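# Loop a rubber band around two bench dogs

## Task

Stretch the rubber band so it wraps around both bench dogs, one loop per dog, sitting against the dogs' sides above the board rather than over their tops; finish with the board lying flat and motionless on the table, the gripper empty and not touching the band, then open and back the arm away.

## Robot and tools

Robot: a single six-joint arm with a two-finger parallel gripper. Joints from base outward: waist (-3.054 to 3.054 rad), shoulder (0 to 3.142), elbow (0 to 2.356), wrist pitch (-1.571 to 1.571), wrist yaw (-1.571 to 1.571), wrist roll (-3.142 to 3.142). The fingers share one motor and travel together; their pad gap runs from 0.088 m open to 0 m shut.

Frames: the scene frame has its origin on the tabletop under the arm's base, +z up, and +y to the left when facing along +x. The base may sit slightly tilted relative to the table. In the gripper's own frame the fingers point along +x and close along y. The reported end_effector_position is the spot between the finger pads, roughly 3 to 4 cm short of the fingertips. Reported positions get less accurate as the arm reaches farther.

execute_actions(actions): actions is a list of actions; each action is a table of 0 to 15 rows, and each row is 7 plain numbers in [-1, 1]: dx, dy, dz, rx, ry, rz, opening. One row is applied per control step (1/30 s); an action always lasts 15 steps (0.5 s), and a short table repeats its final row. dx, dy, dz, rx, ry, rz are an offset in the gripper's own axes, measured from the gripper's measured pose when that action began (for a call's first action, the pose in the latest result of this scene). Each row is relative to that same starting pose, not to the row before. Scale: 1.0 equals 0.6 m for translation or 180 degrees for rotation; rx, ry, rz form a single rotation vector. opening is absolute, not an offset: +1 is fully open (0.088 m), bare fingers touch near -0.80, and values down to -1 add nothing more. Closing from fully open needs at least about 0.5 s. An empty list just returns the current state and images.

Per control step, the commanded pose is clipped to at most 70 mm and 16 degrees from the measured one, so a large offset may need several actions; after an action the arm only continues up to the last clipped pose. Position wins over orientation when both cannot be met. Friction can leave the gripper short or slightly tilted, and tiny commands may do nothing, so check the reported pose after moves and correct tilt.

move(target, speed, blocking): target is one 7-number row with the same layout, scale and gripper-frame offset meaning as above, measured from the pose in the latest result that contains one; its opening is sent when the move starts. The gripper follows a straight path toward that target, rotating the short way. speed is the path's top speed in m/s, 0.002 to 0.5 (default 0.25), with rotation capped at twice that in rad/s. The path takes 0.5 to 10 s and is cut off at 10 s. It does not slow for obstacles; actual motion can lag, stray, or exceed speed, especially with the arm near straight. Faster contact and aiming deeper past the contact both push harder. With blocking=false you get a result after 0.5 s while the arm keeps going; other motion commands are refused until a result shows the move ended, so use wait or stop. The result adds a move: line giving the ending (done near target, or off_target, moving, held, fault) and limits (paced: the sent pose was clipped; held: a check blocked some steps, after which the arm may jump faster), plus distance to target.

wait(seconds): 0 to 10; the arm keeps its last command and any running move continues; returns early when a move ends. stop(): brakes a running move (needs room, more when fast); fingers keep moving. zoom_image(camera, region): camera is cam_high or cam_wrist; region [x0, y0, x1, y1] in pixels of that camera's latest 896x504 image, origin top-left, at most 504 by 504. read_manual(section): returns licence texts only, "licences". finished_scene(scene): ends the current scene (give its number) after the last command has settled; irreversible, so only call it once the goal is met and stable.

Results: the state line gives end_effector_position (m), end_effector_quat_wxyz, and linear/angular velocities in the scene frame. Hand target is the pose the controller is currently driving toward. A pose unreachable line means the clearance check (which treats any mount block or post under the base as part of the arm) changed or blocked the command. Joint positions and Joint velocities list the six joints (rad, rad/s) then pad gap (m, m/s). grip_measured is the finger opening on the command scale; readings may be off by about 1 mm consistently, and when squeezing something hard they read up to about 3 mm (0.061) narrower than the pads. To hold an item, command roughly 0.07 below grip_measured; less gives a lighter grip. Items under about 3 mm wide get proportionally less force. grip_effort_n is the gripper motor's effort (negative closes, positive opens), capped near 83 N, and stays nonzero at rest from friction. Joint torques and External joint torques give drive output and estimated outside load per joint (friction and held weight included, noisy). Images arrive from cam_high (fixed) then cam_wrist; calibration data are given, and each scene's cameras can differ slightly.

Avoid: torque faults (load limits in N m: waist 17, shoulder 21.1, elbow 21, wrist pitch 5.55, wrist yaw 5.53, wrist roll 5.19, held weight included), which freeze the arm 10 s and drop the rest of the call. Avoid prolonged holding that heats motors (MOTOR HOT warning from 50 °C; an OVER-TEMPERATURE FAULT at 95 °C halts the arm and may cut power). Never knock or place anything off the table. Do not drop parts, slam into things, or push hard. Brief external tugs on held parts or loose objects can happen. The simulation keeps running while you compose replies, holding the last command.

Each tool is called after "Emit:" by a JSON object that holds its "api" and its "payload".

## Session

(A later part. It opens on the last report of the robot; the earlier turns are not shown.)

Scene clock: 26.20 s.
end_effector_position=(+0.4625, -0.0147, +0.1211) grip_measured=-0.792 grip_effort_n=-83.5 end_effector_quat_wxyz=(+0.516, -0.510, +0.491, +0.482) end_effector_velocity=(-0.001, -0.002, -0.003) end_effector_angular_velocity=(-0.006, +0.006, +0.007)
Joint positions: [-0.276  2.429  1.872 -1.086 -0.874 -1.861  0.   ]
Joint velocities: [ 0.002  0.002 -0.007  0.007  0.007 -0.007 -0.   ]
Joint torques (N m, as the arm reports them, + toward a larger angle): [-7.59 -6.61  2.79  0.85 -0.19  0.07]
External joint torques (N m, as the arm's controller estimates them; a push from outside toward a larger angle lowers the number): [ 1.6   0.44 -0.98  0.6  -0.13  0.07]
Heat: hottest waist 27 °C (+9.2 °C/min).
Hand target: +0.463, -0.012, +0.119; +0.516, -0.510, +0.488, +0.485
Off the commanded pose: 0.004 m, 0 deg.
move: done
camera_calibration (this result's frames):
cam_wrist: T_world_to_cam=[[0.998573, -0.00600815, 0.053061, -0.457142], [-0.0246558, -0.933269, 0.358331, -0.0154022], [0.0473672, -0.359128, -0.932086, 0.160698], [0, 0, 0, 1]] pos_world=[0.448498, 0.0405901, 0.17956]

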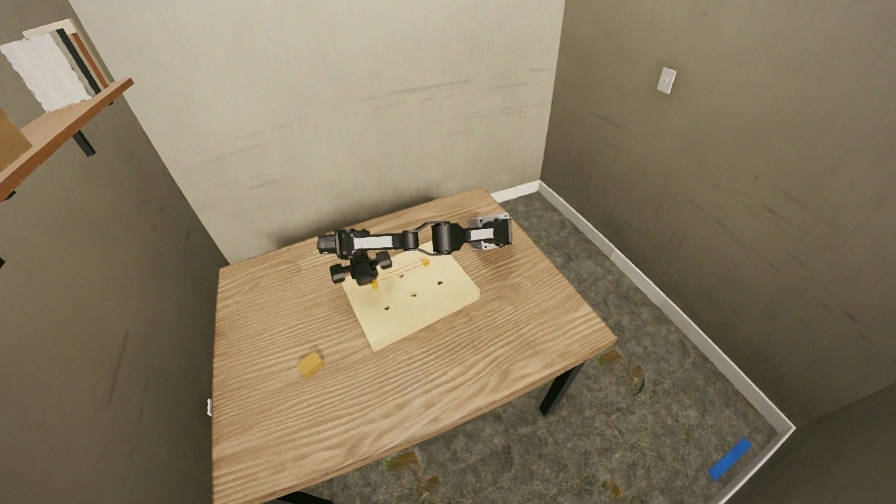

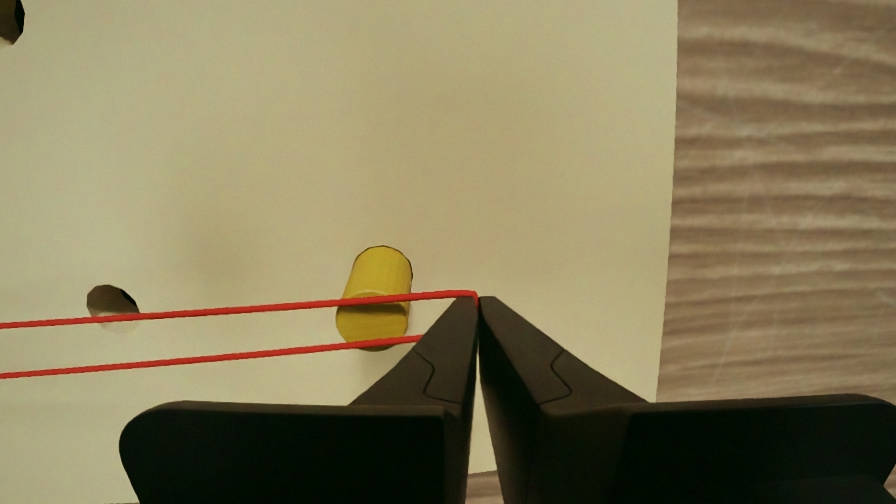

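Emit:
{"api": "move", "payload": {"target": [0.032,0,0,0,0,0,-1], "speed": 0.03}}

Scene clock: 27.37 s.
end_effector_position=(+0.4646, -0.0158, +0.1083) grip_measured=-0.792 grip_effort_n=-83.5 end_effector_quat_wxyz=(+0.518, -0.512, +0.490, +0.479) end_effector_velocity=(+0.002, -0.003, +0.001) end_effector_angular_velocity=(-0.011, -0.010, +0.018)
Joint positions: [-0.255  2.429  1.837 -1.012 -0.873 -1.815  0.   ]
Joint velocities: [-0.002 -0.002 -0.007  0.022  0.007 -0.007 -0.   ]
Joint torques (N m, as the arm reports them, + toward a larger angle): [-7.24 -5.86  2.76  0.96 -0.16  0.13]
External joint torques (N m, as the arm's controller estimates them; a push from outside toward a larger angle lowers the number): [ 1.98  1.36 -1.04  0.69 -0.11  0.12]
Heat: hottest waist 27 °C (+8.8 °C/min).
Hand target: +0.463, -0.015, +0.102; +0.516, -0.509, +0.491, +0.483
Off the commanded pose: 0.007 m, 1 deg.
move: done
camera_calibration (this result's frames):
cam_wrist: T_world_to_cam=[[0.998095, -0.00763783, 0.0612176, -0.459242], [-0.0293589, -0.931543, 0.362445, -0.0100297], [0.0542585, -0.363552, -0.929993, 0.144773], [0, 0, 0, 1]] pos_world=[0.450218, 0.0397818, 0.166387]

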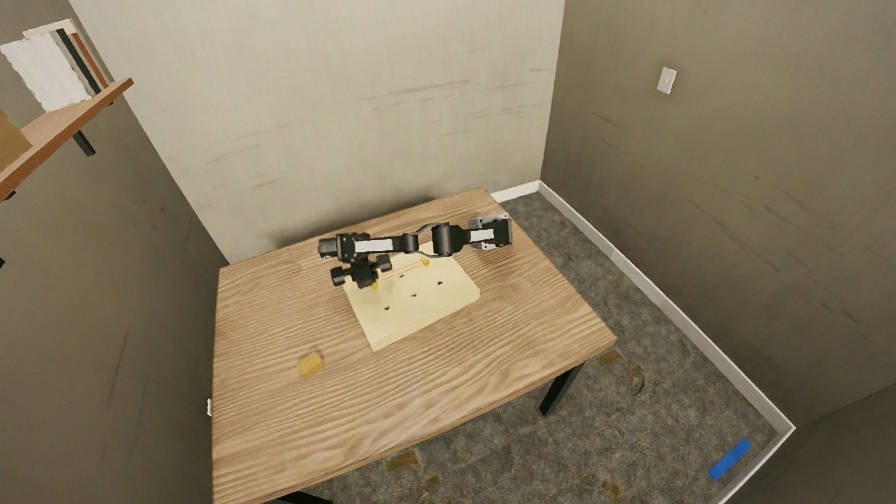

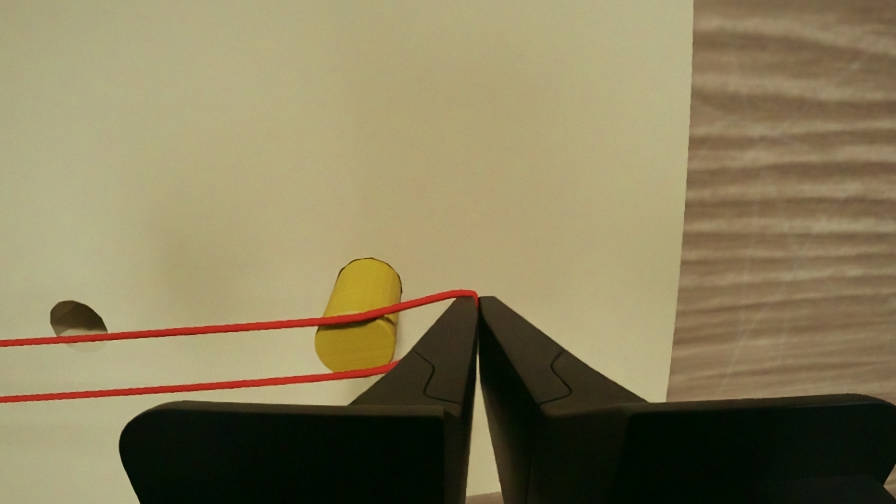

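Emit:
{"api": "move", "payload": {"target": [0.03,0,0,0,0,0,-1], "speed": 0.03}}

Scene clock: 28.40 s.
end_effector_position=(+0.4671, -0.0149, +0.0961) grip_measured=-0.792 grip_effort_n=-83.5 end_effector_quat_wxyz=(+0.518, -0.516, +0.489, +0.477) end_effector_velocity=(-0.000, +0.001, -0.001) end_effector_angular_velocity=(+0.007, -0.001, -0.003)
Joint positions: [-0.232  2.429  1.809 -0.944 -0.871 -1.773  0.   ]
Joint velocities: [ 0.002 -0.002 -0.007  0.007 -0.007  0.007  0.   ]
Joint torques (N m, as the arm reports them, + toward a larger angle): [-7.52 -5.51  2.76  0.9  -0.12  0.08]
External joint torques (N m, as the arm's controller estimates them; a push from outside toward a larger angle lowers the number): [ 1.71  1.84 -1.05  0.62 -0.06  0.08]
Heat: hottest waist 28 °C (+10.6 °C/min).
Hand target: +0.466, -0.016, +0.090; +0.517, -0.512, +0.491, +0.479
Off the commanded pose: 0.006 m, 0 deg.
move: done
camera_calibration (this result's frames):
cam_wrist: T_world_to_cam=[[0.997636, -0.00482005, 0.0685433, -0.461417], [-0.0296279, -0.930216, 0.365816, -0.00497656], [0.0619968, -0.366982, -0.92816, 0.129809], [0, 0, 0, 1]] pos_world=[0.452131, 0.0407844, 0.153931]

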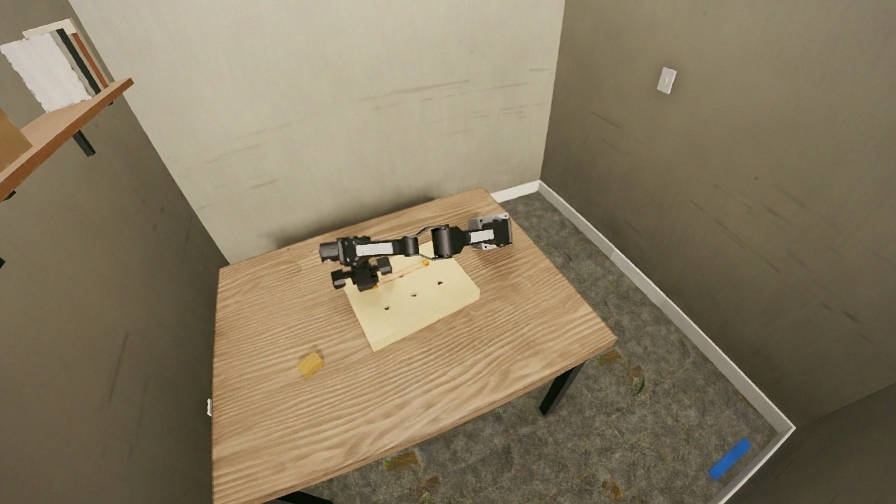

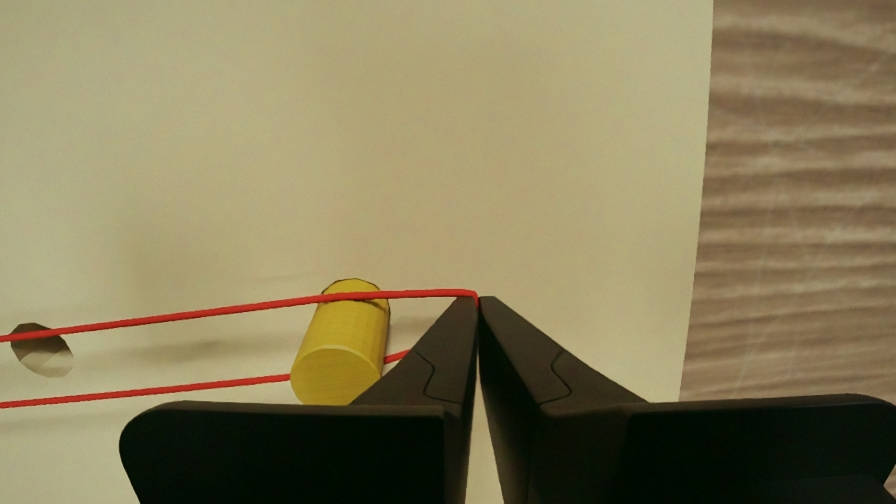

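Emit:
{"api": "execute_actions", "payload": {"actions": [[[0.012,0.006,0,0,0,0,-1]],[[0.006,-0.006,0,0,0,0,-0.68]],[[-0.015,0,0,0,0,0,-0.68]],[[-0.03,0,0,0,0,0,-0.68]]]}}

Scene clock: 30.63 s.
end_effector_position=(+0.4590, -0.0244, +0.1123) grip_measured=-0.683 grip_effort_n=13.7 end_effector_quat_wxyz=(+0.526, -0.504, +0.498, +0.470) end_effector_velocity=(+0.004, +0.001, +0.003) end_effector_angular_velocity=(+0.001, -0.014, +0.034)
Joint positions: [-0.276  2.429  1.818 -1.015 -0.87  -1.813  0.006]
Joint velocities: [-0.002 -0.002  0.007  0.007 -0.007 -0.022 -0.   ]
Joint torques (N m, as the arm reports them, + toward a larger angle): [-7.73 -6.83  4.49 -0.02 -0.06 -0.07]
External joint torques (N m, as the arm's controller estimates them; a push from outside toward a larger angle lowers the number): [ 1.43  0.32  0.64 -0.3   0.01 -0.08]
External joint torques at the end of the 1st action: [ 1.6   0.53 -0.94  0.59 -0.01  0.08]
External joint torques at the end of the 2nd action: [1.89 2.38 0.82 0.14 0.   0.12]
External joint torques at the end of the 3rd action: [ 1.37  0.34  0.84 -0.28 -0.03 -0.08]
Heat: hottest waist 29 °C (+11.8 °C/min).
Hand target: +0.462, -0.020, +0.115; +0.523, -0.510, +0.494, +0.472
Off the commanded pose: 0.006 m, 1 deg.
camera_calibration (this result's frames):
cam_wrist: T_world_to_cam=[[0.997228, -0.0402393, 0.0625813, -0.454493], [-0.0602592, -0.930178, 0.362129, -0.00546612], [0.0436399, -0.364896, -0.930025, 0.150552], [0, 0, 0, 1]] pos_world=[0.446334, 0.0315631, 0.17044]

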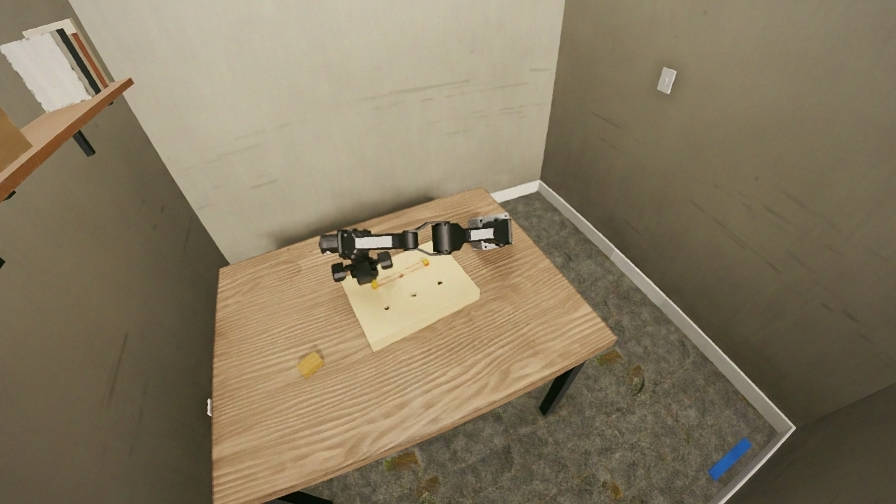

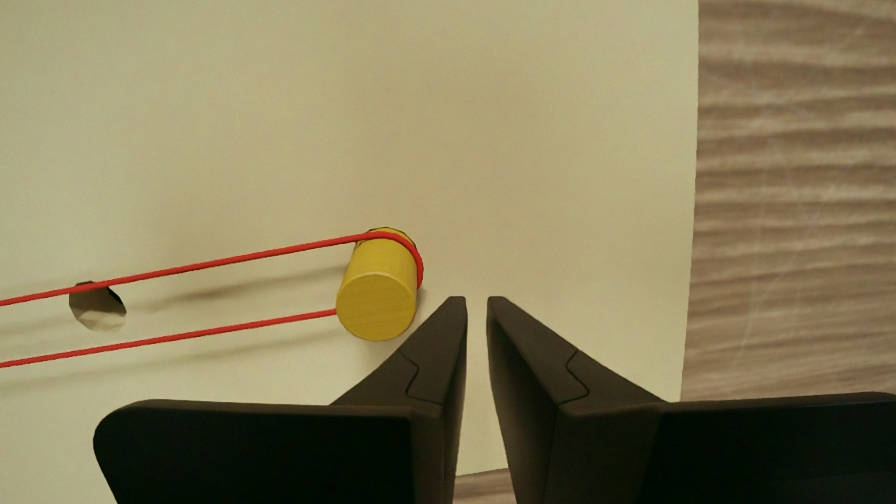

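On D. Retreat up to view both dogs.

Emit:
{"api": "move", "payload": {"target": [-0.25,0.15,0.1,0,0,0,-0.68], "speed": 0.2}}

Emit:
{"api": "zoom_image", "payload": {"camera": "cam_high", "region": [340, 220, 480, 340]}}

Scene clock: 32.33 s.
end_effector_position=(+0.3647, +0.0394, +0.2540) grip_measured=-0.683 grip_effort_n=13.7 end_effector_quat_wxyz=(+0.529, -0.503, +0.498, +0.469) end_effector_velocity=(-0.002, +0.002, +0.003) end_effector_angular_velocity=(+0.011, -0.001, +0.005)
Joint positions: [-0.524  2.047  1.687 -1.545 -0.826 -2.177  0.006]
Joint velocities: [-0.007 -0.002  0.002 -0.022 -0.007 -0.022 -0.   ]
Joint torques (N m, as the arm reports them, + toward a larger angle): [-6.08 -4.46  3.62  0.02  0.02 -0.1 ]
External joint torques (N m, as the arm's controller estimates them; a push from outside toward a larger angle lowers the number): [ 0.78 -0.06 -0.42 -0.24  0.1  -0.11]
Heat: hottest waist 29 °C (+11.1 °C/min).
Hand target: +0.364, +0.041, +0.256; +0.527, -0.505, +0.497, +0.469
Off the commanded pose: 0.003 m, 0 deg.
move: done
camera_calibration (this result's frames):
cam_wrist: T_world_to_cam=[[0.996877, -0.0448941, 0.0649711, -0.366997], [-0.0652758, -0.931468, 0.35792, -0.000118079], [0.04445, -0.361044, -0.931489, 0.309668], [0, 0, 0, 1]] pos_world=[0.352078, 0.0952178, 0.312339]

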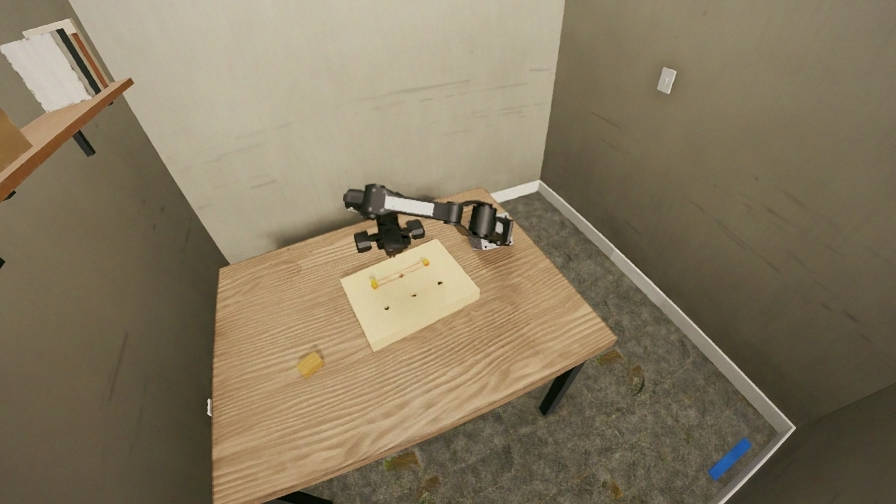

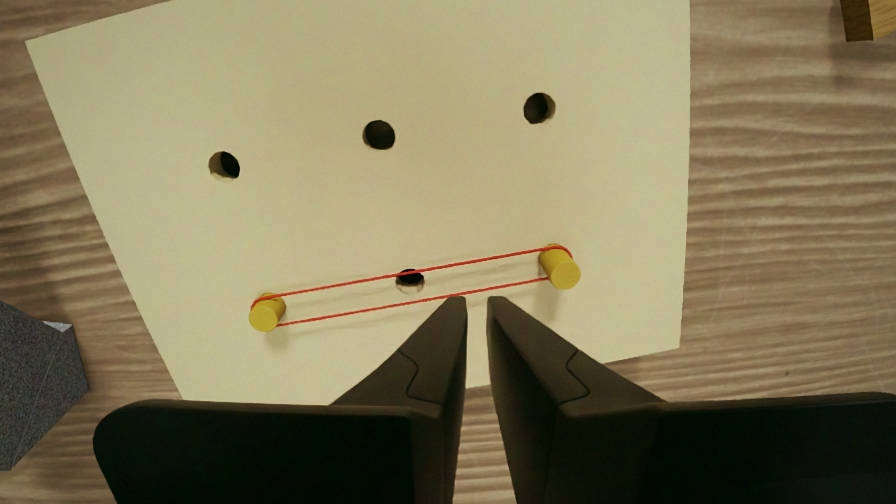

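Region (340, 220, 480, 340) of cam_high's 896x504 image, scaled by 3.600, with more detail than that image has; it fills the top 432 rows of this view, and the rest is white.

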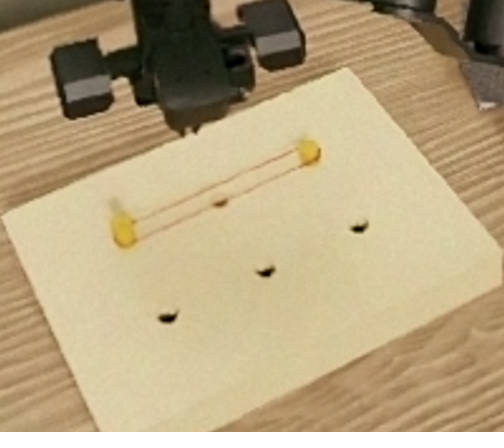

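Emit:
{"api": "finished_scene", "payload": {"scene": 2}}

The scene is finished: the task was done.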